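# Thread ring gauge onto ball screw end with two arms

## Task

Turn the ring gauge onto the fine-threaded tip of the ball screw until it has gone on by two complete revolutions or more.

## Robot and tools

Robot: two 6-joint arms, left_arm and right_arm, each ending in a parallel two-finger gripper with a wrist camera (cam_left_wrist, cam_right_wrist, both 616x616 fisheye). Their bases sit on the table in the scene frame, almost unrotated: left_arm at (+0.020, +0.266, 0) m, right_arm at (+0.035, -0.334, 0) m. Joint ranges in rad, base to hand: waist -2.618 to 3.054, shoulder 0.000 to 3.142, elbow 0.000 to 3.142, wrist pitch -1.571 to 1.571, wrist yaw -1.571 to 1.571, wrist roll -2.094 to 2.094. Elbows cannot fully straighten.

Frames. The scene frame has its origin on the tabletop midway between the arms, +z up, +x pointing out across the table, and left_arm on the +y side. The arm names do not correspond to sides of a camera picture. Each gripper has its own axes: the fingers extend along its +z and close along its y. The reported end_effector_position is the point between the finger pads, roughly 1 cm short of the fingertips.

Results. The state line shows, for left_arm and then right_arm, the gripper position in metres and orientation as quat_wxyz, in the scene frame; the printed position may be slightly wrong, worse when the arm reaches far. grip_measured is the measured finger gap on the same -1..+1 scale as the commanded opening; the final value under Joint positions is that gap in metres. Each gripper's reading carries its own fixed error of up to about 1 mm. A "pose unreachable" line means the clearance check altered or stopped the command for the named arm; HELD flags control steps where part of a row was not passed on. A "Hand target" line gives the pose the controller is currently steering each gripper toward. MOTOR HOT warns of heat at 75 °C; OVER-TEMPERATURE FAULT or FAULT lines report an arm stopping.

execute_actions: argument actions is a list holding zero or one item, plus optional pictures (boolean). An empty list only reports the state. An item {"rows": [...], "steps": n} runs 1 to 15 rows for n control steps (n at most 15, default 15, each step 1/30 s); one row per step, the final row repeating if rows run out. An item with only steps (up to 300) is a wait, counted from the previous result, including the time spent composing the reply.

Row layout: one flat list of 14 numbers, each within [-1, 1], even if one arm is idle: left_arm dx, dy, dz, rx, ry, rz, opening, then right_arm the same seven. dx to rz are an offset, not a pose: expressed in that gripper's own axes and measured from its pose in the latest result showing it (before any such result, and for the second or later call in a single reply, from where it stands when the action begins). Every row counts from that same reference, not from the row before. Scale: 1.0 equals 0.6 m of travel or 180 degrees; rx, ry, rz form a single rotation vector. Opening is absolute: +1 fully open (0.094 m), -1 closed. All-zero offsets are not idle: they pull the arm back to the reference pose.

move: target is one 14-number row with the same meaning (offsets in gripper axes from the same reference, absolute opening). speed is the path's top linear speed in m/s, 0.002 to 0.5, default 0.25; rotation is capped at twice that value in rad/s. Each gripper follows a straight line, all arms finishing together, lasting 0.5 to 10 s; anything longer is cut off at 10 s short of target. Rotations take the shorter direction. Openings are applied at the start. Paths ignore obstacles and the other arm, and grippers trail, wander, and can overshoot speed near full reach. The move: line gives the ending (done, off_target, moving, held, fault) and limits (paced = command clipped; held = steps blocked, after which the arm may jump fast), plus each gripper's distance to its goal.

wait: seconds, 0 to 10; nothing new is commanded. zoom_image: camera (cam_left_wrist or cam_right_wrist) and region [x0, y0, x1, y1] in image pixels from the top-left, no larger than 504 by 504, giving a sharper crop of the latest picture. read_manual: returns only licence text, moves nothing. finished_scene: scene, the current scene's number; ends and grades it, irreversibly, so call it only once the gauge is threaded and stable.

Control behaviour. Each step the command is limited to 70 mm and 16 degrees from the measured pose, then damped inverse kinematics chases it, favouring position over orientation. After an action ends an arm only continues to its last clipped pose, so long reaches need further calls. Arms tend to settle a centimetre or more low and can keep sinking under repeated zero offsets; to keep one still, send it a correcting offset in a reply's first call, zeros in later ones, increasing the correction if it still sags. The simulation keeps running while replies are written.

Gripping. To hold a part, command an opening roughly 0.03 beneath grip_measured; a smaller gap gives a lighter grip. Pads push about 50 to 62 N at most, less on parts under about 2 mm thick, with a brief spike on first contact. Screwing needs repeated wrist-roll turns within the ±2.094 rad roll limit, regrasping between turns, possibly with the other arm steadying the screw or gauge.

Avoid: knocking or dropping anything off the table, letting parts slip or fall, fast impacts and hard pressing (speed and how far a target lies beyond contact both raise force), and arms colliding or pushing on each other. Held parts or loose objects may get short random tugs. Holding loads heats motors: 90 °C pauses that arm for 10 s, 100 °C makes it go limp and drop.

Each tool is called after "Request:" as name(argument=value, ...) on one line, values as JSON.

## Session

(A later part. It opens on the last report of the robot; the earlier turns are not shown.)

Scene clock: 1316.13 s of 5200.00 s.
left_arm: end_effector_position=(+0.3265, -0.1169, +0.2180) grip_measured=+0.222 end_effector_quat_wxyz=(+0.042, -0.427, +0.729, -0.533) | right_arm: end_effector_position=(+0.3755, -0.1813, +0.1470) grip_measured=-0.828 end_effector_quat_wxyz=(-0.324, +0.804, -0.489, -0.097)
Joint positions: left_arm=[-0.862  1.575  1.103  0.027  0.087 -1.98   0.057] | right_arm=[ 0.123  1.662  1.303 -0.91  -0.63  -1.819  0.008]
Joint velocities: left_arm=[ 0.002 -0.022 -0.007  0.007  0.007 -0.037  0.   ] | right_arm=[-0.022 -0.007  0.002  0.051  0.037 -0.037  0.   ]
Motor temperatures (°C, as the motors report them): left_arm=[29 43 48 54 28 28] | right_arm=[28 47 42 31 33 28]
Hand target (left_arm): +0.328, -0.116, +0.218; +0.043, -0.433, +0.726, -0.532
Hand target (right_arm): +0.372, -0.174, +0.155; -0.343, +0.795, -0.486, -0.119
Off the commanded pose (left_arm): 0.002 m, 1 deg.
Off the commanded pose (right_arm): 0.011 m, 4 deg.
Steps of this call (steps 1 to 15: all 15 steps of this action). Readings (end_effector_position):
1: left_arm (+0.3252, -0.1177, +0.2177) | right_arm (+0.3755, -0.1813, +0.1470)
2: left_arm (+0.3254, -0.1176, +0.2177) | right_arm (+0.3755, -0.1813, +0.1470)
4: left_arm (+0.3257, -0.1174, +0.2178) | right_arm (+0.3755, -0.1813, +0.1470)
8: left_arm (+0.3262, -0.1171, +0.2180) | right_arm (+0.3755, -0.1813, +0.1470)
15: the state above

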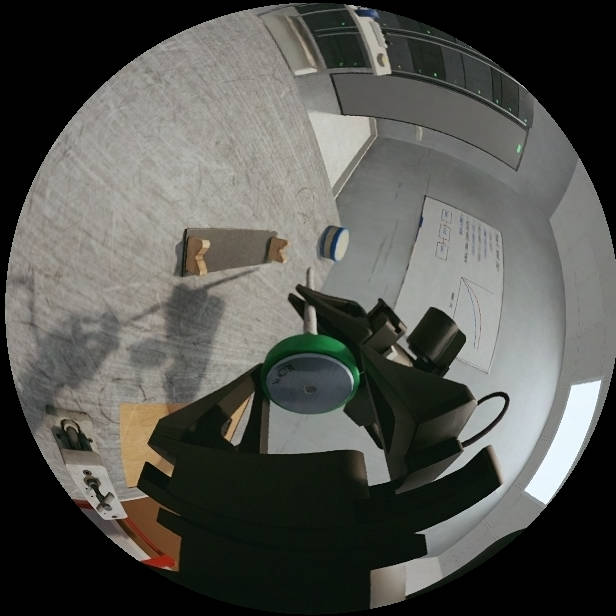

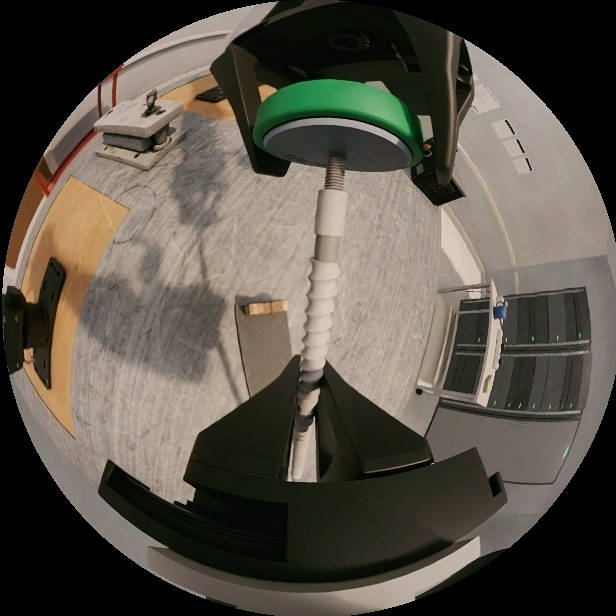

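Request:
execute_actions(actions=[{"rows": [[0,0,0,0,0,0,0.17,-0.019,-0.0048,-0.003,0.0052,-0.0205,0.005,-0.86],[0,0,0,0,0,0,0.14,-0.019,-0.0048,-0.003,0.0052,-0.0205,0.005,-0.86],[0,0,0,0,0,0,0.12,-0.019,-0.0048,-0.003,0.0052,-0.0205,0.005,-0.86],[0,0,0,0,0,0,0.105,-0.019,-0.0048,-0.003,0.0052,-0.0205,0.005,-0.86],[0,0,0,0,0,0,0.09,-0.019,-0.0048,-0.003,0.0052,-0.0205,0.005,-0.86],[0,0,0,0,0,0,0.075,-0.019,-0.0048,-0.003,0.0052,-0.0205,0.005,-0.86],[0,0,0,0,0,0,0.06,-0.019,-0.0048,-0.003,0.0052,-0.0205,0.005,-0.86],[0,0,0,0,0,0,0.045,-0.019,-0.0048,-0.003,0.0052,-0.0205,0.005,-0.86],[0,0,0,0,0,0,0.035,-0.019,-0.0048,-0.003,0.0052,-0.0205,0.005,-0.86],[0,0,0.005,0,0,0,0.035,-0.019,-0.0048,-0.003,0.0052,-0.0205,0.005,-0.86],[0,0,0.009,0,0,0.02,0.035,-0.019,-0.0048,-0.003,0.0052,-0.0205,0.005,-0.86],[0,0,0.009,0,0,0.04,0.035,-0.019,-0.0048,-0.003,0.0052,-0.0205,0.005,-0.86],[0,0,0.009,0,0,0.06,0.035,-0.019,-0.0048,-0.003,0.0052,-0.0205,0.005,-0.86],[0,0,0.009,0,0,0.08,0.035,-0.019,-0.0048,-0.003,0.0052,-0.0205,0.005,-0.86],[0,0,0.009,0,0,0.1,0.035,-0.019,-0.0048,-0.003,0.0052,-0.0205,0.005,-0.86]], "steps": 15}], pictures=false)

Request:
execute_actions(actions=[{"rows": [[0,0,0.009,0,0,0.3,0.035,-0.0216,-0.0054,-0.003,0.0057,-0.0232,0.004,-0.86]], "steps": 15}], pictures=false)

Request:
execute_actions(actions=[{"rows": [[0,0,0.009,0,0,0.3,0.035,-0.0216,-0.0054,-0.003,0.0057,-0.0232,0.004,-0.86]], "steps": 15}], pictures=false)

Request:
execute_actions(actions=[{"rows": [[0,0,0.009,0,0,0.3,0.035,-0.0216,-0.0054,-0.003,0.0057,-0.0232,0.004,-0.86]], "steps": 15}], pictures=false)

Request:
execute_actions(actions=[{"rows": [[0,0,0.009,0,0,0.3,0.035,-0.0216,-0.0054,-0.003,0.0057,-0.0232,0.004,-0.86]], "steps": 15}], pictures=false)

Request:
execute_actions(actions=[{"rows": [[0,0,0.009,0,0,0.3,0.035,-0.0216,-0.0054,-0.003,0.0057,-0.0232,0.004,-0.86]], "steps": 15}], pictures=false)

Request:
execute_actions(actions=[{"rows": [[0,0,0.009,0,0,0.155,0.035,-0.0216,-0.0054,-0.003,0.0057,-0.0232,0.004,-0.86]], "steps": 15}], pictures=false)

Request:
execute_actions(actions=[{"rows": [[0,0,0,0,0,0,0.09,-0.0173,-0.0044,-0.003,0.0047,-0.0185,0.005,-0.86],[0,0,0,0,0,0,0.12,-0.0173,-0.0044,-0.003,0.0047,-0.0185,0.005,-0.86],[0,0,0,0,0,0,0.17,-0.0173,-0.0044,-0.003,0.0047,-0.0185,0.005,-0.86],[0,0,0,0,0,0,0.25,-0.0173,-0.0044,-0.003,0.0047,-0.0185,0.005,-0.86],[0,0,0,0,0,0,0.33,-0.0173,-0.0044,-0.003,0.0047,-0.0185,0.005,-0.86],[0,0,0,0,0,-0.05,0.38,-0.0173,-0.0044,-0.003,0.0047,-0.0185,0.005,-0.86],[0,0,0,0,0,-0.3,0.38,-0.0173,-0.0044,-0.003,0.0047,-0.0185,0.005,-0.86]], "steps": 15}], pictures=false)

Request:
execute_actions(actions=[{"rows": [[0,0,0,0,0,-0.3,0.38,-0.0173,-0.0044,-0.003,0.0047,-0.0185,0.005,-0.86]], "steps": 15}], pictures=false)

Request:
execute_actions(actions=[{"rows": [[0,0,0,0,0,-0.3,0.38,-0.0173,-0.0044,-0.003,0.0047,-0.0185,0.005,-0.86]], "steps": 15}], pictures=false)

Request:
execute_actions(actions=[{"rows": [[0,0,0,0,0,-0.2,0.38,-0.0173,-0.0044,-0.003,0.0047,-0.0185,0.005,-0.86]], "steps": 15}], pictures=false)

Request:
execute_actions(actions=[{"rows": [[0,0,0,0,0,0,0.28,-0.019,-0.0048,-0.003,0.0052,-0.0205,0.005,-0.86],[0,0,0,0,0,0,0.2,-0.019,-0.0048,-0.003,0.0052,-0.0205,0.005,-0.86],[0,0,0,0,0,0,0.15,-0.019,-0.0048,-0.003,0.0052,-0.0205,0.005,-0.86],[0,0,0,0,0,0,0.12,-0.019,-0.0048,-0.003,0.0052,-0.0205,0.005,-0.86],[0,0,0,0,0,0,0.105,-0.019,-0.0048,-0.003,0.0052,-0.0205,0.005,-0.86],[0,0,0,0,0,0,0.09,-0.019,-0.0048,-0.003,0.0052,-0.0205,0.005,-0.86],[0,0,0,0,0,0,0.075,-0.019,-0.0048,-0.003,0.0052,-0.0205,0.005,-0.86],[0,0,0,0,0,0,0.06,-0.019,-0.0048,-0.003,0.0052,-0.0205,0.005,-0.86],[0,0,0,0,0,0,0.045,-0.019,-0.0048,-0.003,0.0052,-0.0205,0.005,-0.86],[0,0,0.005,0,0,0,0.035,-0.019,-0.0048,-0.003,0.0052,-0.0205,0.005,-0.86],[0,0,0.009,0,0,0.02,0.035,-0.019,-0.0048,-0.003,0.0052,-0.0205,0.005,-0.86],[0,0,0.009,0,0,0.04,0.035,-0.019,-0.0048,-0.003,0.0052,-0.0205,0.005,-0.86],[0,0,0.009,0,0,0.06,0.035,-0.019,-0.0048,-0.003,0.0052,-0.0205,0.005,-0.86],[0,0,0.009,0,0,0.08,0.035,-0.019,-0.0048,-0.003,0.0052,-0.0205,0.005,-0.86],[0,0,0.009,0,0,0.1,0.035,-0.019,-0.0048,-0.003,0.0052,-0.0205,0.005,-0.86]], "steps": 15}], pictures=false)

Request:
execute_actions(actions=[{"rows": [[0,0,0.009,0,0,0.3,0.035,-0.0216,-0.0054,-0.003,0.0057,-0.0232,0.004,-0.86]], "steps": 15}], pictures=false)

Request:
execute_actions(actions=[{"rows": [[0,0,0.009,0,0,0.3,0.035,-0.0216,-0.0054,-0.003,0.0057,-0.0232,0.004,-0.86]], "steps": 15}], pictures=false)

Request:
execute_actions(actions=[{"rows": [[0,0,0.009,0,0,0.2,0.035,-0.0216,-0.0054,-0.003,0.0057,-0.0232,0.004,-0.86]], "steps": 15}], pictures=false)

Request:
execute_actions(actions=[{"rows": [[0,0,0,0,0,0,0.09,-0.0173,-0.0044,-0.003,0.0047,-0.0185,0.005,-0.86],[0,0,0,0,0,0,0.12,-0.0173,-0.0044,-0.003,0.0047,-0.0185,0.005,-0.86],[0,0,0,0,0,0,0.17,-0.0173,-0.0044,-0.003,0.0047,-0.0185,0.005,-0.86],[0,0,0,0,0,0,0.25,-0.0173,-0.0044,-0.003,0.0047,-0.0185,0.005,-0.86],[0,0,0,0,0,0,0.4,-0.0173,-0.0044,-0.003,0.0047,-0.0185,0.005,-0.86],[0,0,0,0,0,0,0.5,-0.0173,-0.0044,-0.003,0.0047,-0.0185,0.005,-0.86]], "steps": 15}])

Request:
zoom_image(camera="cam_right_wrist", region=[280, 90, 400, 210])

Scene clock: 1374.60 s of 5200.00 s.
left_arm: end_effector_position=(+0.3265, -0.1170, +0.2180) grip_measured=+0.081 end_effector_quat_wxyz=(+0.073, -0.384, +0.753, -0.529) | right_arm: end_effector_position=(+0.3754, -0.1809, +0.1473) grip_measured=-0.828 end_effector_quat_wxyz=(-0.325, +0.804, -0.489, -0.098)
Joint positions: left_arm=[-0.862  1.575  1.103  0.027  0.088 -1.865  0.051] | right_arm=[ 0.123  1.662  1.303 -0.91  -0.633 -1.817  0.008]
Joint velocities: left_arm=[ 0.002 -0.007 -0.002  0.037  0.022  1.106  0.   ] | right_arm=[ 0.007 -0.007 -0.017 -0.022 -0.037  0.037  0.001]
Motor temperatures (°C, as the motors report them): left_arm=[29 43 48 54 28 28] | right_arm=[28 47 42 31 33 28]
Hand target (left_arm): +0.329, -0.121, +0.215; +0.122, -0.316, +0.784, -0.521
Hand target (right_arm): +0.372, -0.174, +0.155; -0.345, +0.794, -0.485, -0.121
Off the commanded pose (left_arm): 0.005 m, 11 deg.
Off the commanded pose (right_arm): 0.011 m, 4 deg.
Steps of this call (steps 1 to 90: nothing new was sent; then 54.97 s passed at rest; steps 91 to 105: all 15 steps of this action). Readings (end_effector_position):
91: left_arm (+0.3266, -0.1169, +0.2179) | right_arm (+0.3755, -0.1812, +0.1471)
92: left_arm (+0.3266, -0.1169, +0.2179) | right_arm (+0.3755, -0.1812, +0.1471)
94: left_arm (+0.3265, -0.1169, +0.2180) | right_arm (+0.3754, -0.1810, +0.1472)
98: left_arm (+0.3265, -0.1170, +0.2180) | right_arm (+0.3754, -0.1809, +0.1473)
105: the state above

Scene clock: 1375.10 s of 5200.00 s.
left_arm: end_effector_position=(+0.3265, -0.1170, +0.2180) grip_measured=+0.081 end_effector_quat_wxyz=(+0.245, -0.111, +0.838, -0.475) | right_arm: end_effector_position=(+0.3753, -0.1807, +0.1475) grip_measured=-0.828 end_effector_quat_wxyz=(-0.325, +0.804, -0.489, -0.099)
Joint positions: left_arm=[-0.862  1.575  1.103  0.027  0.088 -1.183  0.051] | right_arm=[ 0.123  1.662  1.303 -0.91  -0.634 -1.817  0.008]
Joint velocities: left_arm=[ 0.017  0.002 -0.017 -0.007 -0.066  1.253  0.   ] | right_arm=[-0.002  0.012  0.007 -0.066  0.022  0.037 -0.   ]
Motor temperatures (°C, as the motors report them): left_arm=[29 43 48 54 28 28] | right_arm=[28 47 42 31 33 28]
Hand target (left_arm): +0.329, -0.121, +0.216; +0.295, -0.024, +0.845, -0.446
Hand target (right_arm): +0.372, -0.172, +0.157; -0.349, +0.794, -0.483, -0.124
Off the commanded pose (left_arm): 0.005 m, 15 deg; orientation clipped at the last step of the last action.
Off the commanded pose (right_arm): 0.013 m, 4 deg.
Steps of this call (steps 1 to 15: all 15 steps of this action). Readings (end_effector_position):
1: left_arm (+0.3265, -0.1170, +0.2180) | right_arm (+0.3754, -0.1808, +0.1473)
2: left_arm (+0.3265, -0.1170, +0.2180) | right_arm (+0.3753, -0.1808, +0.1474)
4: left_arm (+0.3265, -0.1170, +0.2180) | right_arm (+0.3753, -0.1808, +0.1474)
8: left_arm (+0.3265, -0.1170, +0.2180) | right_arm (+0.3753, -0.1807, +0.1474)
15: the state above

Scene clock: 1375.60 s of 5200.00 s.
left_arm: end_effector_position=(+0.3265, -0.1170, +0.2180) grip_measured=+0.081 end_effector_quat_wxyz=(+0.391, +0.178, +0.826, -0.365) | right_arm: end_effector_position=(+0.3753, -0.1806, +0.1475) grip_measured=-0.828 end_effector_quat_wxyz=(-0.325, +0.803, -0.489, -0.099)
Joint positions: left_arm=[-0.862  1.575  1.103  0.027  0.088 -0.498  0.051] | right_arm=[ 0.123  1.662  1.303 -0.91  -0.635 -1.817  0.008]
Joint velocities: left_arm=[-0.017 -0.002  0.012 -0.007 -0.051  1.267  0.   ] | right_arm=[-0.012 -0.012 -0.002 -0.007 -0.037 -0.007  0.   ]
Motor temperatures (°C, as the motors report them): left_arm=[29 43 48 54 28 28] | right_arm=[28 47 42 31 33 28]
Hand target (left_arm): +0.329, -0.121, +0.216; +0.428, +0.261, +0.804, -0.321
Hand target (right_arm): +0.372, -0.172, +0.157; -0.349, +0.793, -0.483, -0.124
Off the commanded pose (left_arm): 0.005 m, 15 deg; orientation clipped at the last step of the last action.
Off the commanded pose (right_arm): 0.013 m, 4 deg.
Steps of this call (steps 1 to 15: all 15 steps of this action). Readings (end_effector_position):
1: left_arm (+0.3265, -0.1170, +0.2180) | right_arm (+0.3753, -0.1807, +0.1475)
2: left_arm (+0.3265, -0.1170, +0.2180) | right_arm (+0.3753, -0.1807, +0.1475)
4: left_arm (+0.3265, -0.1170, +0.2180) | right_arm (+0.3753, -0.1806, +0.1475)
8: left_arm (+0.3265, -0.1170, +0.2180) | right_arm (+0.3753, -0.1806, +0.1475)
15: the state above

Scene clock: 1376.10 s of 5200.00 s.
left_arm: end_effector_position=(+0.3263, -0.1171, +0.2180) grip_measured=+0.080 end_effector_quat_wxyz=(+0.490, +0.445, +0.718, -0.212) | right_arm: end_effector_position=(+0.3757, -0.1804, +0.1478) grip_measured=-0.828 end_effector_quat_wxyz=(-0.327, +0.804, -0.487, -0.098)
Joint positions: left_arm=[-0.862  1.575  1.103  0.027  0.088  0.188  0.051] | right_arm=[ 0.123  1.662  1.303 -0.908 -0.636 -1.818  0.008]
Joint velocities: left_arm=[-0.012 -0.002  0.002 -0.037 -0.037  1.282 -0.   ] | right_arm=[-0.012 -0.007 -0.002  0.037  0.081  0.037  0.   ]
Motor temperatures (°C, as the motors report them): left_arm=[29 43 48 54 28 28] | right_arm=[28 47 42 31 33 28]
Hand target (left_arm): +0.329, -0.121, +0.216; +0.511, +0.516, +0.669, -0.158
Hand target (right_arm): +0.372, -0.172, +0.157; -0.349, +0.793, -0.483, -0.125
Off the commanded pose (left_arm): 0.005 m, 15 deg; orientation clipped at the last step of the last action.
Off the commanded pose (right_arm): 0.013 m, 4 deg.
Steps of this call (steps 1 to 15: all 15 steps of this action). Readings (end_effector_position):
1: left_arm (+0.3265, -0.1170, +0.2180) | right_arm (+0.3753, -0.1806, +0.1475)
2: left_arm (+0.3265, -0.1170, +0.2180) | right_arm (+0.3753, -0.1806, +0.1475)
4: left_arm (+0.3265, -0.1170, +0.2180) | right_arm (+0.3753, -0.1806, +0.1475)
8: left_arm (+0.3264, -0.1170, +0.2180) | right_arm (+0.3754, -0.1805, +0.1476)
15: the state above

Scene clock: 1376.60 s of 5200.00 s.
left_arm: end_effector_position=(+0.3263, -0.1171, +0.2180) grip_measured=+0.080 end_effector_quat_wxyz=(+0.533, +0.662, +0.526, -0.034) | right_arm: end_effector_position=(+0.3761, -0.1801, +0.1481) grip_measured=-0.828 end_effector_quat_wxyz=(-0.328, +0.805, -0.485, -0.097)
Joint positions: left_arm=[-0.862  1.575  1.103  0.027  0.088  0.877  0.051] | right_arm=[ 0.123  1.662  1.303 -0.905 -0.638 -1.823  0.008]
Joint velocities: left_arm=[-0.012 -0.012 -0.007  0.007  0.022  1.326 -0.001] | right_arm=[ 0.002 -0.007 -0.017  0.007 -0.022  0.037 -0.   ]
Motor temperatures (°C, as the motors report them): left_arm=[29 43 48 54 28 28] | right_arm=[28 47 42 31 33 28]
Hand target (left_arm): +0.329, -0.121, +0.216; +0.534, +0.712, +0.455, +0.023
Hand target (right_arm): +0.372, -0.172, +0.157; -0.350, +0.794, -0.481, -0.124
Off the commanded pose (left_arm): 0.005 m, 15 deg; orientation clipped at the last step of the last action.
Off the commanded pose (right_arm): 0.013 m, 4 deg.
Steps of this call (steps 1 to 15: all 15 steps of this action). Readings (end_effector_position):
1: left_arm (+0.3263, -0.1171, +0.2180) | right_arm (+0.3757, -0.1804, +0.1478)
2: left_arm (+0.3263, -0.1171, +0.2180) | right_arm (+0.3758, -0.1803, +0.1479)
4: left_arm (+0.3263, -0.1171, +0.2180) | right_arm (+0.3759, -0.1803, +0.1479)
8: left_arm (+0.3263, -0.1171, +0.2180) | right_arm (+0.3760, -0.1802, +0.1480)
15: the state above

Scene clock: 1377.10 s of 5200.00 s.
left_arm: end_effector_position=(+0.3263, -0.1171, +0.2180) grip_measured=+0.080 end_effector_quat_wxyz=(+0.513, +0.801, +0.270, +0.149) | right_arm: end_effector_position=(+0.3763, -0.1800, +0.1482) grip_measured=-0.828 end_effector_quat_wxyz=(-0.329, +0.805, -0.484, -0.096)
Joint positions: left_arm=[-0.862  1.575  1.103  0.027  0.088  1.57   0.051] | right_arm=[ 0.123  1.662  1.303 -0.904 -0.638 -1.825  0.008]
Joint velocities: left_arm=[ 0.012  0.012 -0.002  0.095  0.066  1.297 -0.   ] | right_arm=[ 0.007 -0.012 -0.007 -0.066 -0.022 -0.022 -0.   ]
Motor temperatures (°C, as the motors report them): left_arm=[29 43 48 54 28 28] | right_arm=[28 47 42 31 33 28]
Hand target (left_arm): +0.329, -0.121, +0.216; +0.495, +0.824, +0.187, +0.203
Hand target (right_arm): +0.372, -0.171, +0.157; -0.352, +0.795, -0.479, -0.123
Off the commanded pose (left_arm): 0.005 m, 14 deg; orientation clipped at the last step of the last action.
Off the commanded pose (right_arm): 0.013 m, 4 deg.
Steps of this call (steps 1 to 15: all 15 steps of this action). Readings (end_effector_position):
1: left_arm (+0.3263, -0.1171, +0.2180) | right_arm (+0.3762, -0.1801, +0.1481)
2: left_arm (+0.3263, -0.1171, +0.2180) | right_arm (+0.3763, -0.1801, +0.1482)
4: left_arm (+0.3263, -0.1171, +0.2180) | right_arm (+0.3764, -0.1800, +0.1482)
8: left_arm (+0.3263, -0.1171, +0.2180) | right_arm (+0.3764, -0.1800, +0.1482)
15: the state above

Scene clock: 1377.60 s of 5200.00 s.
left_arm: end_effector_position=(+0.3265, -0.1170, +0.2180) grip_measured=+0.080 end_effector_quat_wxyz=(+0.467, +0.841, +0.086, +0.259) | right_arm: end_effector_position=(+0.3764, -0.1799, +0.1483) grip_measured=-0.828 end_effector_quat_wxyz=(-0.329, +0.805, -0.484, -0.096)
Joint positions: left_arm=[-0.862  1.575  1.103  0.027  0.088  2.016  0.051] | right_arm=[ 0.123  1.662  1.303 -0.904 -0.639 -1.825  0.008]
Joint velocities: left_arm=[-0.002  0.002 -0.007 -0.007 -0.022  0.286  0.   ] | right_arm=[ 0.012  0.007 -0.002 -0.022 -0.037 -0.007 -0.001]
Motor temperatures (°C, as the motors report them): left_arm=[29 43 48 54 28 28] | right_arm=[28 47 42 31 33 28]
Hand target (left_arm): +0.329, -0.121, +0.216; +0.462, +0.842, +0.070, +0.268
Hand target (right_arm): +0.372, -0.171, +0.157; -0.352, +0.795, -0.478, -0.122
Off the commanded pose (left_arm): 0.005 m, 2 deg.
Off the commanded pose (right_arm): 0.013 m, 4 deg.
Steps of this call (steps 1 to 15: all 15 steps of this action). Readings (end_effector_position):
1: left_arm (+0.3264, -0.1170, +0.2180) | right_arm (+0.3764, -0.1800, +0.1483)
2: left_arm (+0.3264, -0.1170, +0.2180) | right_arm (+0.3764, -0.1800, +0.1483)
4: left_arm (+0.3265, -0.1170, +0.2180) | right_arm (+0.3764, -0.1800, +0.1483)
8: left_arm (+0.3265, -0.1170, +0.2180) | right_arm (+0.3764, -0.1799, +0.1483)
15: the state above

Scene clock: 1378.10 s of 5200.00 s.
left_arm: end_effector_position=(+0.3266, -0.1172, +0.2185) grip_measured=+0.378 end_effector_quat_wxyz=(+0.513, +0.803, +0.262, +0.155) | right_arm: end_effector_position=(+0.3763, -0.1799, +0.1483) grip_measured=-0.828 end_effector_quat_wxyz=(-0.329, +0.805, -0.484, -0.097)
Joint positions: left_arm=[-0.862  1.575  1.103  0.029  0.088  1.59   0.065] | right_arm=[ 0.123  1.662  1.303 -0.904 -0.639 -1.825  0.008]
Joint velocities: left_arm=[-0.002 -0.022  0.007  0.037 -0.022 -1.399  0.   ] | right_arm=[ 0.007  0.002  0.002  0.007  0.037 -0.037 -0.   ]
Motor temperatures (°C, as the motors report them): left_arm=[29 43 48 54 28 28] | right_arm=[28 47 42 31 33 28]
Hand target (left_arm): +0.326, -0.117, +0.218; +0.525, +0.773, +0.343, +0.098
Hand target (right_arm): +0.373, -0.173, +0.156; -0.348, +0.796, -0.481, -0.118
Off the commanded pose (left_arm): 0.001 m, 30 deg; orientation clipped at the last step of the last action.
Off the commanded pose (right_arm): 0.011 m, 4 deg.
Steps of this call (steps 1 to 15: all 15 steps of this action). Readings (end_effector_position):
1: left_arm (+0.3265, -0.1170, +0.2180) | right_arm (+0.3764, -0.1799, +0.1483)
2: left_arm (+0.3265, -0.1170, +0.2180) | right_arm (+0.3764, -0.1799, +0.1483)
4: left_arm (+0.3266, -0.1171, +0.2183) | right_arm (+0.3763, -0.1799, +0.1483)
8: left_arm (+0.3266, -0.1172, +0.2185) | right_arm (+0.3763, -0.1799, +0.1483)
15: the state above

Scene clock: 1378.60 s of 5200.00 s.
left_arm: end_effector_position=(+0.3266, -0.1172, +0.2185) grip_measured=+0.378 end_effector_quat_wxyz=(+0.535, +0.668, +0.517, -0.027) | right_arm: end_effector_position=(+0.3763, -0.1799, +0.1483) grip_measured=-0.828 end_effector_quat_wxyz=(-0.329, +0.805, -0.484, -0.097)
Joint positions: left_arm=[-0.862  1.575  1.103  0.029  0.088  0.903  0.065] | right_arm=[ 0.123  1.662  1.303 -0.904 -0.639 -1.825  0.008]
Joint velocities: left_arm=[-0.002 -0.002 -0.002  0.081 -0.007 -1.267  0.001] | right_arm=[ 0.012 -0.007  0.012  0.066 -0.051  0.051  0.001]
Motor temperatures (°C, as the motors report them): left_arm=[29 43 48 54 28 28] | right_arm=[28 47 42 31 33 28]
Hand target (left_arm): +0.327, -0.117, +0.218; +0.528, +0.612, +0.583, -0.084
Hand target (right_arm): +0.373, -0.173, +0.156; -0.348, +0.796, -0.481, -0.118
Off the commanded pose (left_arm): 0.000 m, 15 deg; orientation clipped at the last step of the last action.
Off the commanded pose (right_arm): 0.011 m, 4 deg.
Steps of this call (steps 1 to 15: all 15 steps of this action). Readings (end_effector_position):
1: left_arm (+0.3266, -0.1172, +0.2185) | right_arm (+0.3763, -0.1799, +0.1483)
2: left_arm (+0.3266, -0.1172, +0.2185) | right_arm (+0.3763, -0.1799, +0.1483)
4: left_arm (+0.3266, -0.1172, +0.2185) | right_arm (+0.3763, -0.1799, +0.1483)
8: left_arm (+0.3266, -0.1172, +0.2185) | right_arm (+0.3763, -0.1799, +0.1483)
15: the state above

Scene clock: 1379.10 s of 5200.00 s.
left_arm: end_effector_position=(+0.3266, -0.1172, +0.2185) grip_measured=+0.378 end_effector_quat_wxyz=(+0.494, +0.454, +0.712, -0.206) | right_arm: end_effector_position=(+0.3763, -0.1799, +0.1483) grip_measured=-0.828 end_effector_quat_wxyz=(-0.329, +0.805, -0.484, -0.097)
Joint positions: left_arm=[-0.862  1.575  1.103  0.029  0.088  0.213  0.065] | right_arm=[ 0.123  1.662  1.303 -0.904 -0.639 -1.825  0.008]
Joint velocities: left_arm=[-0.007 -0.002 -0.007  0.081 -0.022 -1.326 -0.001] | right_arm=[-0.007 -0.002 -0.027  0.007  0.037 -0.007  0.   ]
Motor temperatures (°C, as the motors report them): left_arm=[29 43 48 54 28 28] | right_arm=[28 47 42 31 33 28]
Hand target (left_arm): +0.327, -0.117, +0.218; +0.469, +0.379, +0.755, -0.258
Hand target (right_arm): +0.373, -0.173, +0.156; -0.348, +0.796, -0.481, -0.118
Off the commanded pose (left_arm): 0.000 m, 14 deg; orientation clipped at the last step of the last action.
Off the commanded pose (right_arm): 0.011 m, 4 deg.
Steps of this call (steps 1 to 15: all 15 steps of this action). Readings (end_effector_position):
1: left_arm (+0.3266, -0.1172, +0.2185) | right_arm (+0.3763, -0.1799, +0.1483)
2: left_arm (+0.3266, -0.1172, +0.2185) | right_arm (+0.3763, -0.1799, +0.1483)
4: left_arm (+0.3266, -0.1172, +0.2185) | right_arm (+0.3763, -0.1799, +0.1483)
8: left_arm (+0.3266, -0.1172, +0.2185) | right_arm (+0.3763, -0.1799, +0.1483)
15: the state above

Scene clock: 1379.60 s of 5200.00 s.
left_arm: end_effector_position=(+0.3265, -0.1172, +0.2185) grip_measured=+0.378 end_effector_quat_wxyz=(+0.417, +0.239, +0.810, -0.335) | right_arm: end_effector_position=(+0.3763, -0.1799, +0.1483) grip_measured=-0.828 end_effector_quat_wxyz=(-0.329, +0.805, -0.484, -0.097)
Joint positions: left_arm=[-0.862  1.575  1.103  0.029  0.088 -0.348  0.065] | right_arm=[ 0.123  1.662  1.303 -0.904 -0.639 -1.825  0.008]
Joint velocities: left_arm=[-0.002  0.027 -0.002  0.007 -0.037 -0.344 -0.001] | right_arm=[ 0.017 -0.002  0.007 -0.007 -0.037 -0.022 -0.   ]
Motor temperatures (°C, as the motors report them): left_arm=[29 43 48 54 28 28] | right_arm=[28 47 42 31 33 28]
Hand target (left_arm): +0.327, -0.117, +0.218; +0.406, +0.213, +0.817, -0.348
Hand target (right_arm): +0.373, -0.173, +0.156; -0.348, +0.796, -0.481, -0.118
Off the commanded pose (left_arm): 0.000 m, 4 deg.
Off the commanded pose (right_arm): 0.011 m, 4 deg.
Steps of this call (steps 1 to 15: all 15 steps of this action). Readings (end_effector_position):
1: left_arm (+0.3266, -0.1172, +0.2185) | right_arm (+0.3763, -0.1799, +0.1483)
2: left_arm (+0.3266, -0.1172, +0.2185) | right_arm (+0.3763, -0.1799, +0.1483)
4: left_arm (+0.3266, -0.1172, +0.2185) | right_arm (+0.3763, -0.1799, +0.1483)
8: left_arm (+0.3265, -0.1172, +0.2185) | right_arm (+0.3763, -0.1799, +0.1483)
15: the state above

Scene clock: 1380.10 s of 5200.00 s.
left_arm: end_effector_position=(+0.3266, -0.1173, +0.2187) grip_measured=+0.080 end_effector_quat_wxyz=(+0.437, +0.286, +0.794, -0.310) | right_arm: end_effector_position=(+0.3762, -0.1797, +0.1485) grip_measured=-0.828 end_effector_quat_wxyz=(-0.329, +0.805, -0.484, -0.097)
Joint positions: left_arm=[-0.862  1.575  1.103  0.03   0.088 -0.23   0.051] | right_arm=[ 0.123  1.662  1.303 -0.904 -0.641 -1.825  0.008]
Joint velocities: left_arm=[ 0.002  0.012  0.007 -0.051  0.037  1.077  0.   ] | right_arm=[-0.002  0.002 -0.012  0.022  0.037 -0.051 -0.001]
Motor temperatures (°C, as the motors report them): left_arm=[29 43 48 54 28 28] | right_arm=[28 47 42 31 33 28]
Hand target (left_arm): +0.329, -0.121, +0.216; +0.463, +0.355, +0.766, -0.269
Hand target (right_arm): +0.373, -0.172, +0.157; -0.350, +0.795, -0.480, -0.120
Off the commanded pose (left_arm): 0.005 m, 11 deg.
Off the commanded pose (right_arm): 0.012 m, 4 deg.
Steps of this call (steps 1 to 15: all 15 steps of this action). Readings (end_effector_position):
1: left_arm (+0.3265, -0.1172, +0.2185) | right_arm (+0.3763, -0.1799, +0.1483)
2: left_arm (+0.3265, -0.1172, +0.2185) | right_arm (+0.3763, -0.1799, +0.1483)
4: left_arm (+0.3265, -0.1172, +0.2185) | right_arm (+0.3763, -0.1798, +0.1484)
8: left_arm (+0.3265, -0.1172, +0.2185) | right_arm (+0.3762, -0.1797, +0.1485)
15: the state above

Scene clock: 1380.60 s of 5200.00 s.
left_arm: end_effector_position=(+0.3267, -0.1173, +0.2188) grip_measured=+0.080 end_effector_quat_wxyz=(+0.516, +0.539, +0.650, -0.143) | right_arm: end_effector_position=(+0.3761, -0.1795, +0.1486) grip_measured=-0.828 end_effector_quat_wxyz=(-0.330, +0.805, -0.483, -0.098)
Joint positions: left_arm=[-0.862  1.575  1.103  0.031  0.088  0.463  0.051] | right_arm=[ 0.123  1.662  1.303 -0.904 -0.642 -1.825  0.008]
Joint velocities: left_arm=[ 0.007 -0.002  0.002  0.022  0.037  1.253 -0.   ] | right_arm=[-0.012  0.002 -0.002  0.037 -0.066  0.051 -0.   ]
Motor temperatures (°C, as the motors report them): left_arm=[29 43 48 54 28 28] | right_arm=[28 47 42 31 33 28]
Hand target (left_arm): +0.329, -0.121, +0.216; +0.529, +0.602, +0.591, -0.087
Hand target (right_arm): +0.372, -0.171, +0.158; -0.353, +0.795, -0.478, -0.123
Off the commanded pose (left_arm): 0.005 m, 14 deg; orientation clipped at the last step of the last action.
Off the commanded pose (right_arm): 0.013 m, 4 deg.
Steps of this call (steps 1 to 15: all 15 steps of this action). Readings (end_effector_position):
1: left_arm (+0.3266, -0.1173, +0.2187) | right_arm (+0.3762, -0.1796, +0.1485)
2: left_arm (+0.3267, -0.1173, +0.2188) | right_arm (+0.3762, -0.1795, +0.1486)
4: left_arm (+0.3267, -0.1173, +0.2188) | right_arm (+0.3762, -0.1795, +0.1486)
8: left_arm (+0.3267, -0.1173, +0.2188) | right_arm (+0.3761, -0.1795, +0.1486)
15: the state above

Scene clock: 1381.10 s of 5200.00 s.
left_arm: end_effector_position=(+0.3267, -0.1173, +0.2188) grip_measured=+0.080 end_effector_quat_wxyz=(+0.534, +0.728, +0.428, +0.041) | right_arm: end_effector_position=(+0.3768, -0.1792, +0.1490) grip_measured=-0.828 end_effector_quat_wxyz=(-0.331, +0.805, -0.483, -0.097)
Joint positions: left_arm=[-0.862  1.575  1.103  0.031  0.088  1.157  0.051] | right_arm=[ 0.123  1.662  1.303 -0.901 -0.643 -1.825  0.008]
Joint velocities: left_arm=[ 0.017  0.007  0.002 -0.051  0.007  1.341 -0.   ] | right_arm=[ 0.007 -0.017  0.017  0.051 -0.022  0.007  0.   ]
Motor temperatures (°C, as the motors report them): left_arm=[29 43 48 54 28 28] | right_arm=[28 47 42 31 33 28]
Hand target (left_arm): +0.329, -0.121, +0.216; +0.527, +0.768, +0.351, +0.098
Hand target (right_arm): +0.372, -0.171, +0.158; -0.354, +0.795, -0.477, -0.123
Off the commanded pose (left_arm): 0.005 m, 14 deg; orientation clipped at the last step of the last action.
Off the commanded pose (right_arm): 0.013 m, 4 deg.
Steps of this call (steps 1 to 15: all 15 steps of this action). Readings (end_effector_position):
1: left_arm (+0.3267, -0.1173, +0.2188) | right_arm (+0.3762, -0.1794, +0.1487)
2: left_arm (+0.3267, -0.1173, +0.2188) | right_arm (+0.3762, -0.1794, +0.1487)
4: left_arm (+0.3267, -0.1173, +0.2188) | right_arm (+0.3763, -0.1794, +0.1487)
8: left_arm (+0.3267, -0.1173, +0.2188) | right_arm (+0.3765, -0.1793, +0.1488)
15: the state above

Scene clock: 1381.60 s of 5200.00 s.
left_arm: end_effector_position=(+0.3267, -0.1173, +0.2188) grip_measured=+0.080 end_effector_quat_wxyz=(+0.502, +0.818, +0.211, +0.187) | right_arm: end_effector_position=(+0.3770, -0.1791, +0.1491) grip_measured=-0.828 end_effector_quat_wxyz=(-0.332, +0.805, -0.482, -0.096)
Joint positions: left_arm=[-0.862  1.575  1.103  0.031  0.088  1.716  0.051] | right_arm=[ 0.123  1.662  1.303 -0.899 -0.644 -1.825  0.008]
Joint velocities: left_arm=[-0.012 -0.017 -0.007  0.007 -0.037  0.388 -0.   ] | right_arm=[ 0.007  0.002 -0.012  0.022  0.051 -0.066  0.001]
Motor temperatures (°C, as the motors report them): left_arm=[29 43 48 54 28 28] | right_arm=[28 47 42 31 33 28]
Hand target (left_arm): +0.329, -0.121, +0.216; +0.496, +0.824, +0.183, +0.204
Hand target (right_arm): +0.373, -0.170, +0.158; -0.355, +0.795, -0.477, -0.123
Off the commanded pose (left_arm): 0.005 m, 4 deg.
Off the commanded pose (right_arm): 0.013 m, 4 deg.
Steps of this call (steps 1 to 15: all 15 steps of this action). Readings (end_effector_position):
1: left_arm (+0.3267, -0.1173, +0.2188) | right_arm (+0.3768, -0.1792, +0.1490)
2: left_arm (+0.3267, -0.1173, +0.2188) | right_arm (+0.3769, -0.1792, +0.1490)
4: left_arm (+0.3267, -0.1173, +0.2188) | right_arm (+0.3770, -0.1791, +0.1491)
8: left_arm (+0.3267, -0.1173, +0.2188) | right_arm (+0.3770, -0.1791, +0.1491)
15: the state above

Scene clock: 1382.10 s of 5200.00 s.
left_arm: end_effector_position=(+0.3268, -0.1175, +0.2193) grip_measured=+0.498 end_effector_quat_wxyz=(+0.503, +0.817, +0.209, +0.188) | right_arm: end_effector_position=(+0.3770, -0.1791, +0.1491) grip_measured=-0.828 end_effector_quat_wxyz=(-0.332, +0.805, -0.482, -0.097)
Joint positions: left_arm=[-0.862  1.575  1.103  0.033  0.088  1.719  0.07 ] | right_arm=[ 0.123  1.662  1.303 -0.899 -0.644 -1.825  0.008]
Joint velocities: left_arm=[-0.002 -0.012 -0.007  0.007  0.037 -0.037 -0.001] | right_arm=[ 0.007 -0.007  0.002 -0.051  0.007  0.051  0.   ]
Motor temperatures (°C, as the motors report them): left_arm=[29 43 48 54 28 28] | right_arm=[28 47 42 31 33 28]
Hand target (left_arm): +0.327, -0.117, +0.219; +0.502, +0.818, +0.211, +0.187
Hand target (right_arm): +0.374, -0.172, +0.157; -0.351, +0.796, -0.479, -0.118
Off the commanded pose (left_arm): 0.001 m, 0 deg.
Off the commanded pose (right_arm): 0.011 m, 4 deg.
Steps of this call (steps 1 to 15: all 15 steps of this action). Readings (end_effector_position):
1: left_arm (+0.3266, -0.1173, +0.2187) | right_arm (+0.3771, -0.1791, +0.1492)
2: left_arm (+0.3266, -0.1173, +0.2187) | right_arm (+0.3771, -0.1791, +0.1492)
4: left_arm (+0.3267, -0.1174, +0.2191) | right_arm (+0.3770, -0.1791, +0.1491)
8: left_arm (+0.3268, -0.1175, +0.2193) | right_arm (+0.3770, -0.1791, +0.1491)
15: the state above

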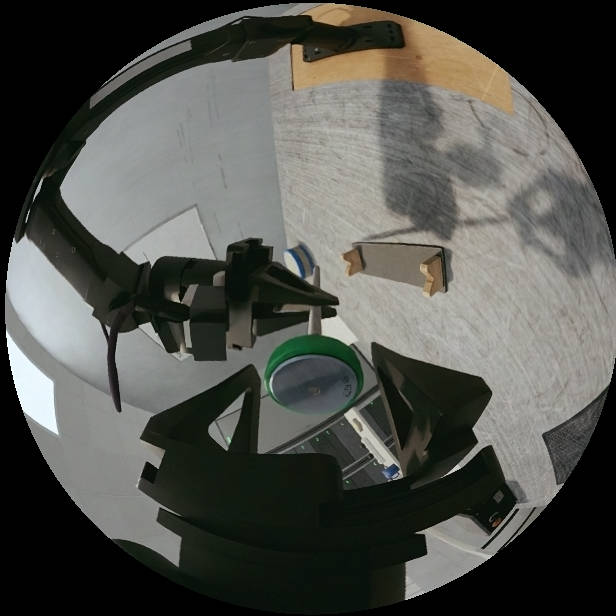

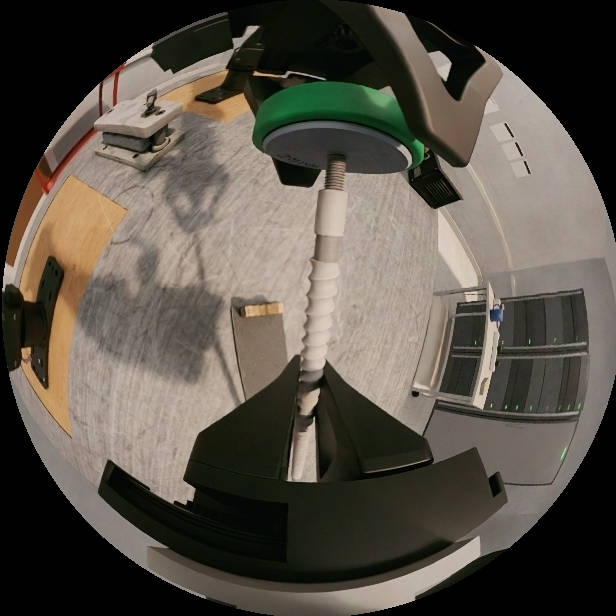

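Region (280, 90, 400, 210) of cam_right_wrist's 616x616 image, scaled by 4.200, with more detail than that image has.

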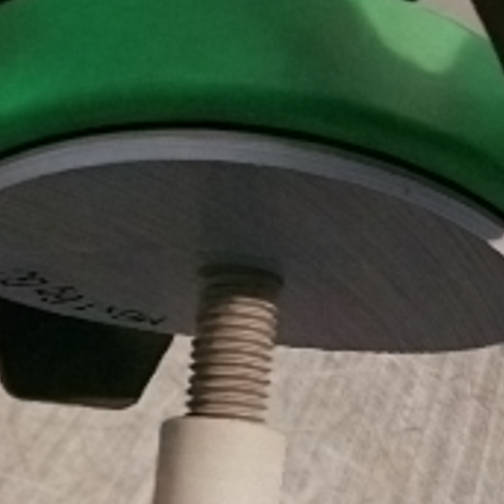

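Request:
execute_actions(actions=[])

Scene clock: 1397.07 s of 5200.00 s.
left_arm: end_effector_position=(+0.3268, -0.1175, +0.2193) grip_measured=+0.498 end_effector_quat_wxyz=(+0.503, +0.817, +0.209, +0.188) | right_arm: end_effector_position=(+0.3770, -0.1791, +0.1491) grip_measured=-0.828 end_effector_quat_wxyz=(-0.332, +0.805, -0.482, -0.097)
Joint positions: left_arm=[-0.862  1.575  1.103  0.033  0.088  1.719  0.07 ] | right_arm=[ 0.123  1.662  1.303 -0.899 -0.644 -1.826  0.008]
Joint velocities: left_arm=[-0.012 -0.022  0.002  0.007  0.007  0.022  0.   ] | right_arm=[ 0.007 -0.007 -0.002 -0.007 -0.007  0.037  0.001]
Motor temperatures (°C, as the motors report them): left_arm=[29 43 48 54 28 28] | right_arm=[28 47 42 31 33 28]
Hand target (left_arm): +0.327, -0.117, +0.219; +0.502, +0.818, +0.211, +0.187
Hand target (right_arm): +0.374, -0.172, +0.157; -0.351, +0.796, -0.479, -0.118
Off the commanded pose (left_arm): 0.001 m, 0 deg.
Off the commanded pose (right_arm): 0.011 m, 4 deg.
Steps of this call (steps 1 to 90: nothing new was sent; then 11.97 s passed at rest). Readings (end_effector_position):
1: left_arm (+0.3268, -0.1175, +0.2193) | right_arm (+0.3770, -0.1791, +0.1491)
2: left_arm (+0.3268, -0.1175, +0.2193) | right_arm (+0.3770, -0.1791, +0.1491)
4: left_arm (+0.3268, -0.1175, +0.2193) | right_arm (+0.3770, -0.1791, +0.1491)
8: left_arm (+0.3268, -0.1175, +0.2193) | right_arm (+0.3770, -0.1791, +0.1491)
90: the state above

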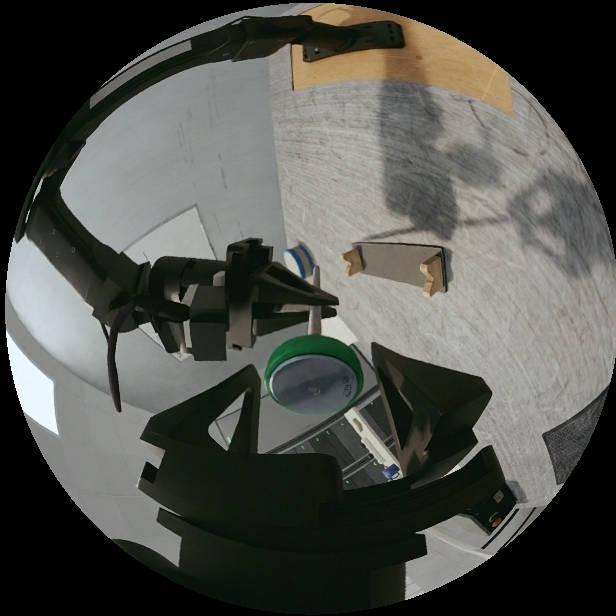

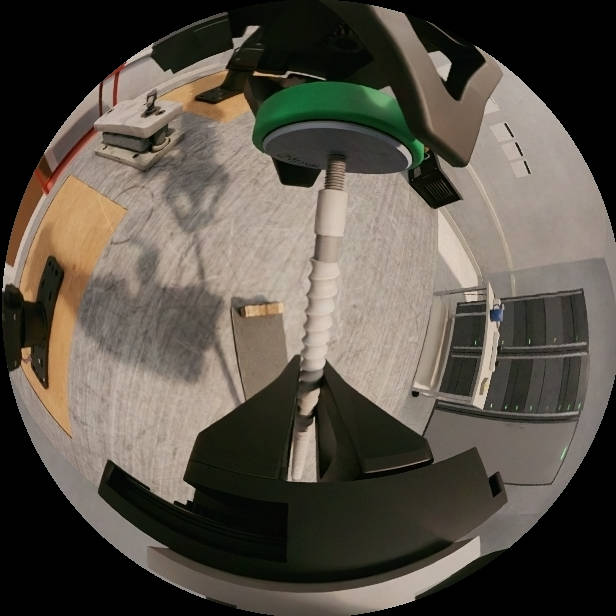

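Request:
zoom_image(camera="cam_right_wrist", region=[280, 90, 400, 210])

Region (280, 90, 400, 210) of cam_right_wrist's 616x616 image, scaled by 4.200, with more detail than that image has.

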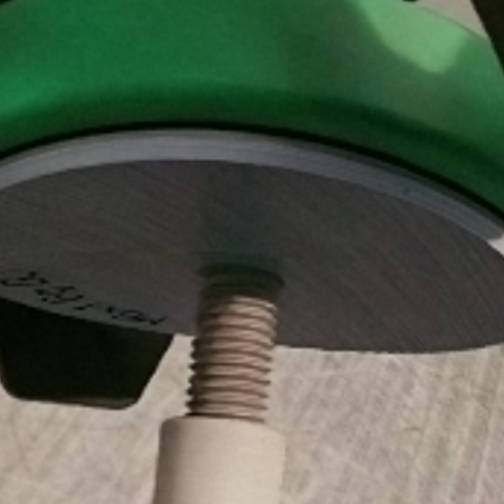

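Request:
execute_actions(actions=[{"rows": [[0,0,0,0,0,-0.3,0.4,-0.0173,-0.0044,-0.003,0.0047,-0.0185,0.005,-0.86]], "steps": 15}], pictures=false)

Request:
execute_actions(actions=[{"rows": [[0,0,0,0,0,-0.3,0.4,-0.0173,-0.0044,-0.003,0.0047,-0.0185,0.005,-0.86]], "steps": 15}], pictures=false)

Request:
execute_actions(actions=[{"rows": [[0,0,0,0,0,-0.3,0.4,-0.0173,-0.0044,-0.003,0.0047,-0.0185,0.005,-0.86]], "steps": 15}], pictures=false)

Request:
execute_actions(actions=[{"rows": [[0,0,0,0,0,-0.3,0.4,-0.0173,-0.0044,-0.003,0.0047,-0.0185,0.005,-0.86]], "steps": 15}], pictures=false)

Request:
execute_actions(actions=[{"rows": [[0,0,0,0,0,-0.3,0.4,-0.0173,-0.0044,-0.003,0.0047,-0.0185,0.005,-0.86]], "steps": 15}], pictures=false)

Request:
execute_actions(actions=[{"rows": [[0,0,0,0,0,-0.05,0.4,-0.0173,-0.0044,-0.003,0.0047,-0.0185,0.005,-0.86]], "steps": 15}], pictures=true)

Scene clock: 1412.03 s of 5200.00 s.
left_arm: end_effector_position=(+0.3268, -0.1175, +0.2193) grip_measured=+0.402 end_effector_quat_wxyz=(+0.537, +0.702, +0.468, +0.010) | right_arm: end_effector_position=(+0.3770, -0.1791, +0.1491) grip_measured=-0.828 end_effector_quat_wxyz=(-0.332, +0.805, -0.482, -0.097)
Joint positions: left_arm=[-0.862  1.575  1.103  0.033  0.088  1.043  0.066] | right_arm=[ 0.123  1.662  1.303 -0.899 -0.644 -1.825  0.008]
Joint velocities: left_arm=[-0.002 -0.017  0.002 -0.066 -0.051 -1.297  0.001] | right_arm=[ 0.002 -0.022 -0.007  0.007  0.007  0.051  0.001]
Motor temperatures (°C, as the motors report them): left_arm=[29 44 48 53 28 28] | right_arm=[28 47 42 31 33 28]
Hand target (left_arm): +0.327, -0.117, +0.219; +0.534, +0.650, +0.538, -0.047
Hand target (right_arm): +0.374, -0.172, +0.157; -0.351, +0.796, -0.479, -0.118
Off the commanded pose (left_arm): 0.000 m, 15 deg; orientation clipped at the last step of the last action.
Off the commanded pose (right_arm): 0.011 m, 4 deg.
Steps of this call (steps 1 to 90: nothing new was sent; then 11.47 s passed at rest; steps 91 to 105: all 15 steps of this action). Readings (end_effector_position):
91: left_arm (+0.3268, -0.1175, +0.2193) | right_arm (+0.3770, -0.1791, +0.1491)
92: left_arm (+0.3268, -0.1175, +0.2193) | right_arm (+0.3770, -0.1791, +0.1491)
94: left_arm (+0.3268, -0.1175, +0.2193) | right_arm (+0.3770, -0.1791, +0.1491)
98: left_arm (+0.3268, -0.1175, +0.2193) | right_arm (+0.3770, -0.1791, +0.1491)
105: the state above

Scene clock: 1412.53 s of 5200.00 s.
left_arm: end_effector_position=(+0.3268, -0.1175, +0.2193) grip_measured=+0.402 end_effector_quat_wxyz=(+0.509, +0.502, +0.678, -0.172) | right_arm: end_effector_position=(+0.3770, -0.1791, +0.1491) grip_measured=-0.828 end_effector_quat_wxyz=(-0.332, +0.805, -0.482, -0.097)
Joint positions: left_arm=[-0.862  1.575  1.103  0.033  0.088  0.354  0.066] | right_arm=[ 0.123  1.662  1.303 -0.899 -0.644 -1.826  0.008]
Joint velocities: left_arm=[ 0.002 -0.007 -0.002 -0.022 -0.022 -1.355 -0.002] | right_arm=[ 0.002 -0.027 -0.012  0.007 -0.007 -0.007 -0.001]
Motor temperatures (°C, as the motors report them): left_arm=[29 44 48 53 28 28] | right_arm=[28 47 42 31 33 28]
Hand target (left_arm): +0.327, -0.117, +0.219; +0.487, +0.431, +0.726, -0.225
Hand target (right_arm): +0.374, -0.172, +0.157; -0.351, +0.796, -0.479, -0.118
Off the commanded pose (left_arm): 0.000 m, 15 deg; orientation clipped at the last step of the last action.
Off the commanded pose (right_arm): 0.011 m, 4 deg.
Steps of this call (steps 1 to 15: all 15 steps of this action). Readings (end_effector_position):
1: left_arm (+0.3268, -0.1175, +0.2193) | right_arm (+0.3770, -0.1791, +0.1491)
2: left_arm (+0.3268, -0.1175, +0.2193) | right_arm (+0.3770, -0.1791, +0.1491)
4: left_arm (+0.3268, -0.1175, +0.2193) | right_arm (+0.3770, -0.1791, +0.1491)
8: left_arm (+0.3268, -0.1175, +0.2193) | right_arm (+0.3770, -0.1791, +0.1491)
15: the state above

Scene clock: 1413.03 s of 5200.00 s.
left_arm: end_effector_position=(+0.3267, -0.1176, +0.2193) grip_measured=+0.402 end_effector_quat_wxyz=(+0.420, +0.242, +0.808, -0.335) | right_arm: end_effector_position=(+0.3770, -0.1791, +0.1491) grip_measured=-0.828 end_effector_quat_wxyz=(-0.332, +0.805, -0.482, -0.097)
Joint positions: left_arm=[-0.862  1.575  1.103  0.033  0.089 -0.341  0.066] | right_arm=[ 0.123  1.662  1.303 -0.899 -0.644 -1.826  0.008]
Joint velocities: left_arm=[-0.007 -0.012 -0.002 -0.007  0.037 -1.326 -0.   ] | right_arm=[ 0.007  0.002 -0.007  0.007  0.022  0.022  0.001]
Motor temperatures (°C, as the motors report them): left_arm=[29 44 48 53 28 28] | right_arm=[28 47 42 31 33 28]
Hand target (left_arm): +0.327, -0.117, +0.219; +0.381, +0.158, +0.829, -0.377
Hand target (right_arm): +0.374, -0.172, +0.157; -0.351, +0.796, -0.479, -0.118
Off the commanded pose (left_arm): 0.000 m, 14 deg; orientation clipped at the last step of the last action.
Off the commanded pose (right_arm): 0.011 m, 4 deg.
Steps of this call (steps 1 to 15: all 15 steps of this action). Readings (end_effector_position):
1: left_arm (+0.3268, -0.1175, +0.2193) | right_arm (+0.3770, -0.1791, +0.1491)
2: left_arm (+0.3268, -0.1175, +0.2193) | right_arm (+0.3770, -0.1791, +0.1491)
4: left_arm (+0.3268, -0.1175, +0.2193) | right_arm (+0.3770, -0.1791, +0.1491)
8: left_arm (+0.3268, -0.1175, +0.2193) | right_arm (+0.3770, -0.1791, +0.1491)
15: the state above

Scene clock: 1413.53 s of 5200.00 s.
left_arm: end_effector_position=(+0.3261, -0.1180, +0.2194) grip_measured=+0.402 end_effector_quat_wxyz=(+0.278, -0.050, +0.842, -0.460) | right_arm: end_effector_position=(+0.3770, -0.1791, +0.1491) grip_measured=-0.828 end_effector_quat_wxyz=(-0.332, +0.805, -0.482, -0.097)
Joint positions: left_arm=[-0.862  1.575  1.103  0.033  0.093 -1.043  0.066] | right_arm=[ 0.123  1.662  1.303 -0.899 -0.644 -1.826  0.008]
Joint velocities: left_arm=[ 0.017 -0.007  0.002  0.037  0.022 -1.311 -0.   ] | right_arm=[-0.002  0.007 -0.007 -0.022  0.007 -0.022  0.001]
Motor temperatures (°C, as the motors report them): left_arm=[29 44 48 53 28 28] | right_arm=[28 47 42 31 33 28]
Hand target (left_arm): +0.327, -0.118, +0.219; +0.228, -0.136, +0.833, -0.486
Hand target (right_arm): +0.374, -0.172, +0.157; -0.351, +0.796, -0.479, -0.118
Off the commanded pose (left_arm): 0.001 m, 14 deg; orientation clipped at the last step of the last action.
Off the commanded pose (right_arm): 0.011 m, 4 deg.
Steps of this call (steps 1 to 15: all 15 steps of this action). Readings (end_effector_position):
1: left_arm (+0.3266, -0.1177, +0.2193) | right_arm (+0.3770, -0.1791, +0.1491)
2: left_arm (+0.3266, -0.1177, +0.2193) | right_arm (+0.3770, -0.1791, +0.1491)
4: left_arm (+0.3265, -0.1177, +0.2193) | right_arm (+0.3770, -0.1791, +0.1491)
8: left_arm (+0.3263, -0.1179, +0.2193) | right_arm (+0.3770, -0.1791, +0.1491)
15: the state above

Scene clock: 1414.03 s of 5200.00 s.
left_arm: end_effector_position=(+0.3254, -0.1185, +0.2194) grip_measured=+0.402 end_effector_quat_wxyz=(+0.099, -0.337, +0.773, -0.528) | right_arm: end_effector_position=(+0.3770, -0.1791, +0.1491) grip_measured=-0.828 end_effector_quat_wxyz=(-0.332, +0.805, -0.482, -0.097)
Joint positions: left_arm=[-0.862  1.575  1.103  0.033  0.098 -1.75   0.066] | right_arm=[ 0.123  1.662  1.303 -0.899 -0.644 -1.825  0.008]
Joint velocities: left_arm=[-0.032 -0.002  0.012  0.007 -0.007 -1.311 -0.   ] | right_arm=[-0.007  0.012 -0.002 -0.022 -0.007 -0.051  0.001]
Motor temperatures (°C, as the motors report them): left_arm=[29 44 48 53 28 28] | right_arm=[28 47 42 31 33 28]
Hand target (left_arm): +0.326, -0.118, +0.219; +0.044, -0.415, +0.735, -0.535
Hand target (right_arm): +0.374, -0.172, +0.157; -0.351, +0.796, -0.479, -0.118
Off the commanded pose (left_arm): 0.001 m, 14 deg; orientation clipped at the last step of the last action.
Off the commanded pose (right_arm): 0.011 m, 4 deg.
Steps of this call (steps 1 to 15: all 15 steps of this action). Readings (end_effector_position):
1: left_arm (+0.3261, -0.1180, +0.2194) | right_arm (+0.3770, -0.1791, +0.1491)
2: left_arm (+0.3260, -0.1181, +0.2194) | right_arm (+0.3770, -0.1791, +0.1491)
4: left_arm (+0.3259, -0.1182, +0.2194) | right_arm (+0.3770, -0.1791, +0.1491)
8: left_arm (+0.3256, -0.1184, +0.2194) | right_arm (+0.3770, -0.1791, +0.1491)
15: the state above

Scene clock: 1414.53 s of 5200.00 s.
left_arm: end_effector_position=(+0.3254, -0.1186, +0.2195) grip_measured=+0.402 end_effector_quat_wxyz=(+0.061, -0.392, +0.747, -0.534) | right_arm: end_effector_position=(+0.3770, -0.1791, +0.1491) grip_measured=-0.828 end_effector_quat_wxyz=(-0.332, +0.805, -0.482, -0.097)
Joint positions: left_arm=[-0.862  1.575  1.103  0.033  0.098 -1.896  0.066] | right_arm=[ 0.123  1.662  1.303 -0.899 -0.644 -1.825  0.008]
Joint velocities: left_arm=[-0.012  0.007  0.007 -0.007 -0.022 -0.037 -0.001] | right_arm=[-0.002 -0.017  0.022  0.022 -0.051 -0.022 -0.001]
Motor temperatures (°C, as the motors report them): left_arm=[29 44 48 53 28 28] | right_arm=[28 47 42 31 33 28]
Hand target (left_arm): +0.325, -0.119, +0.219; +0.058, -0.396, +0.745, -0.534
Hand target (right_arm): +0.374, -0.172, +0.157; -0.351, +0.796, -0.479, -0.118
Off the commanded pose (left_arm): 0.000 m, 1 deg.
Off the commanded pose (right_arm): 0.011 m, 4 deg.
Steps of this call (steps 1 to 15: all 15 steps of this action). Readings (end_effector_position):
1: left_arm (+0.3254, -0.1185, +0.2194) | right_arm (+0.3770, -0.1791, +0.1491)
2: left_arm (+0.3254, -0.1185, +0.2194) | right_arm (+0.3770, -0.1791, +0.1491)
4: left_arm (+0.3254, -0.1185, +0.2194) | right_arm (+0.3770, -0.1791, +0.1491)
8: left_arm (+0.3254, -0.1185, +0.2194) | right_arm (+0.3770, -0.1791, +0.1491)
15: the state above

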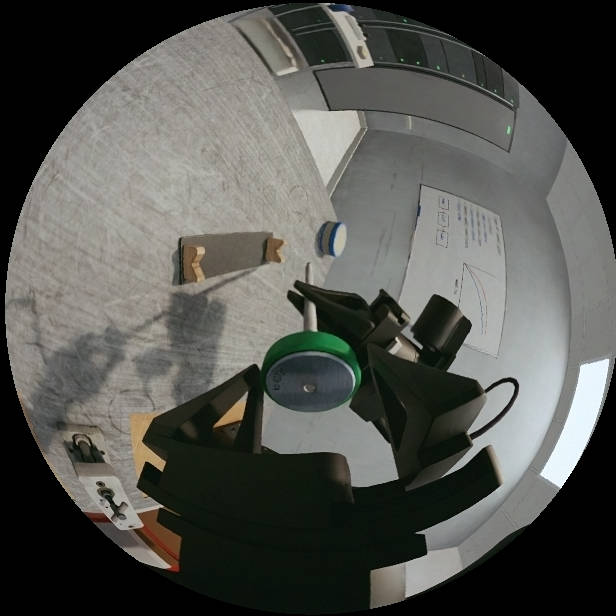

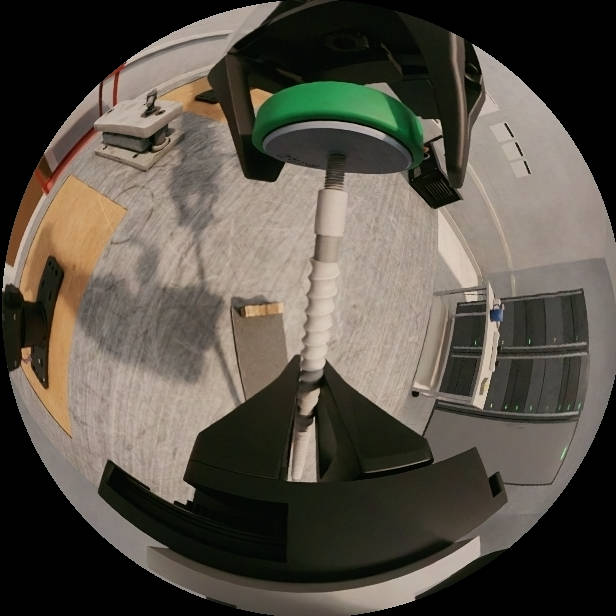

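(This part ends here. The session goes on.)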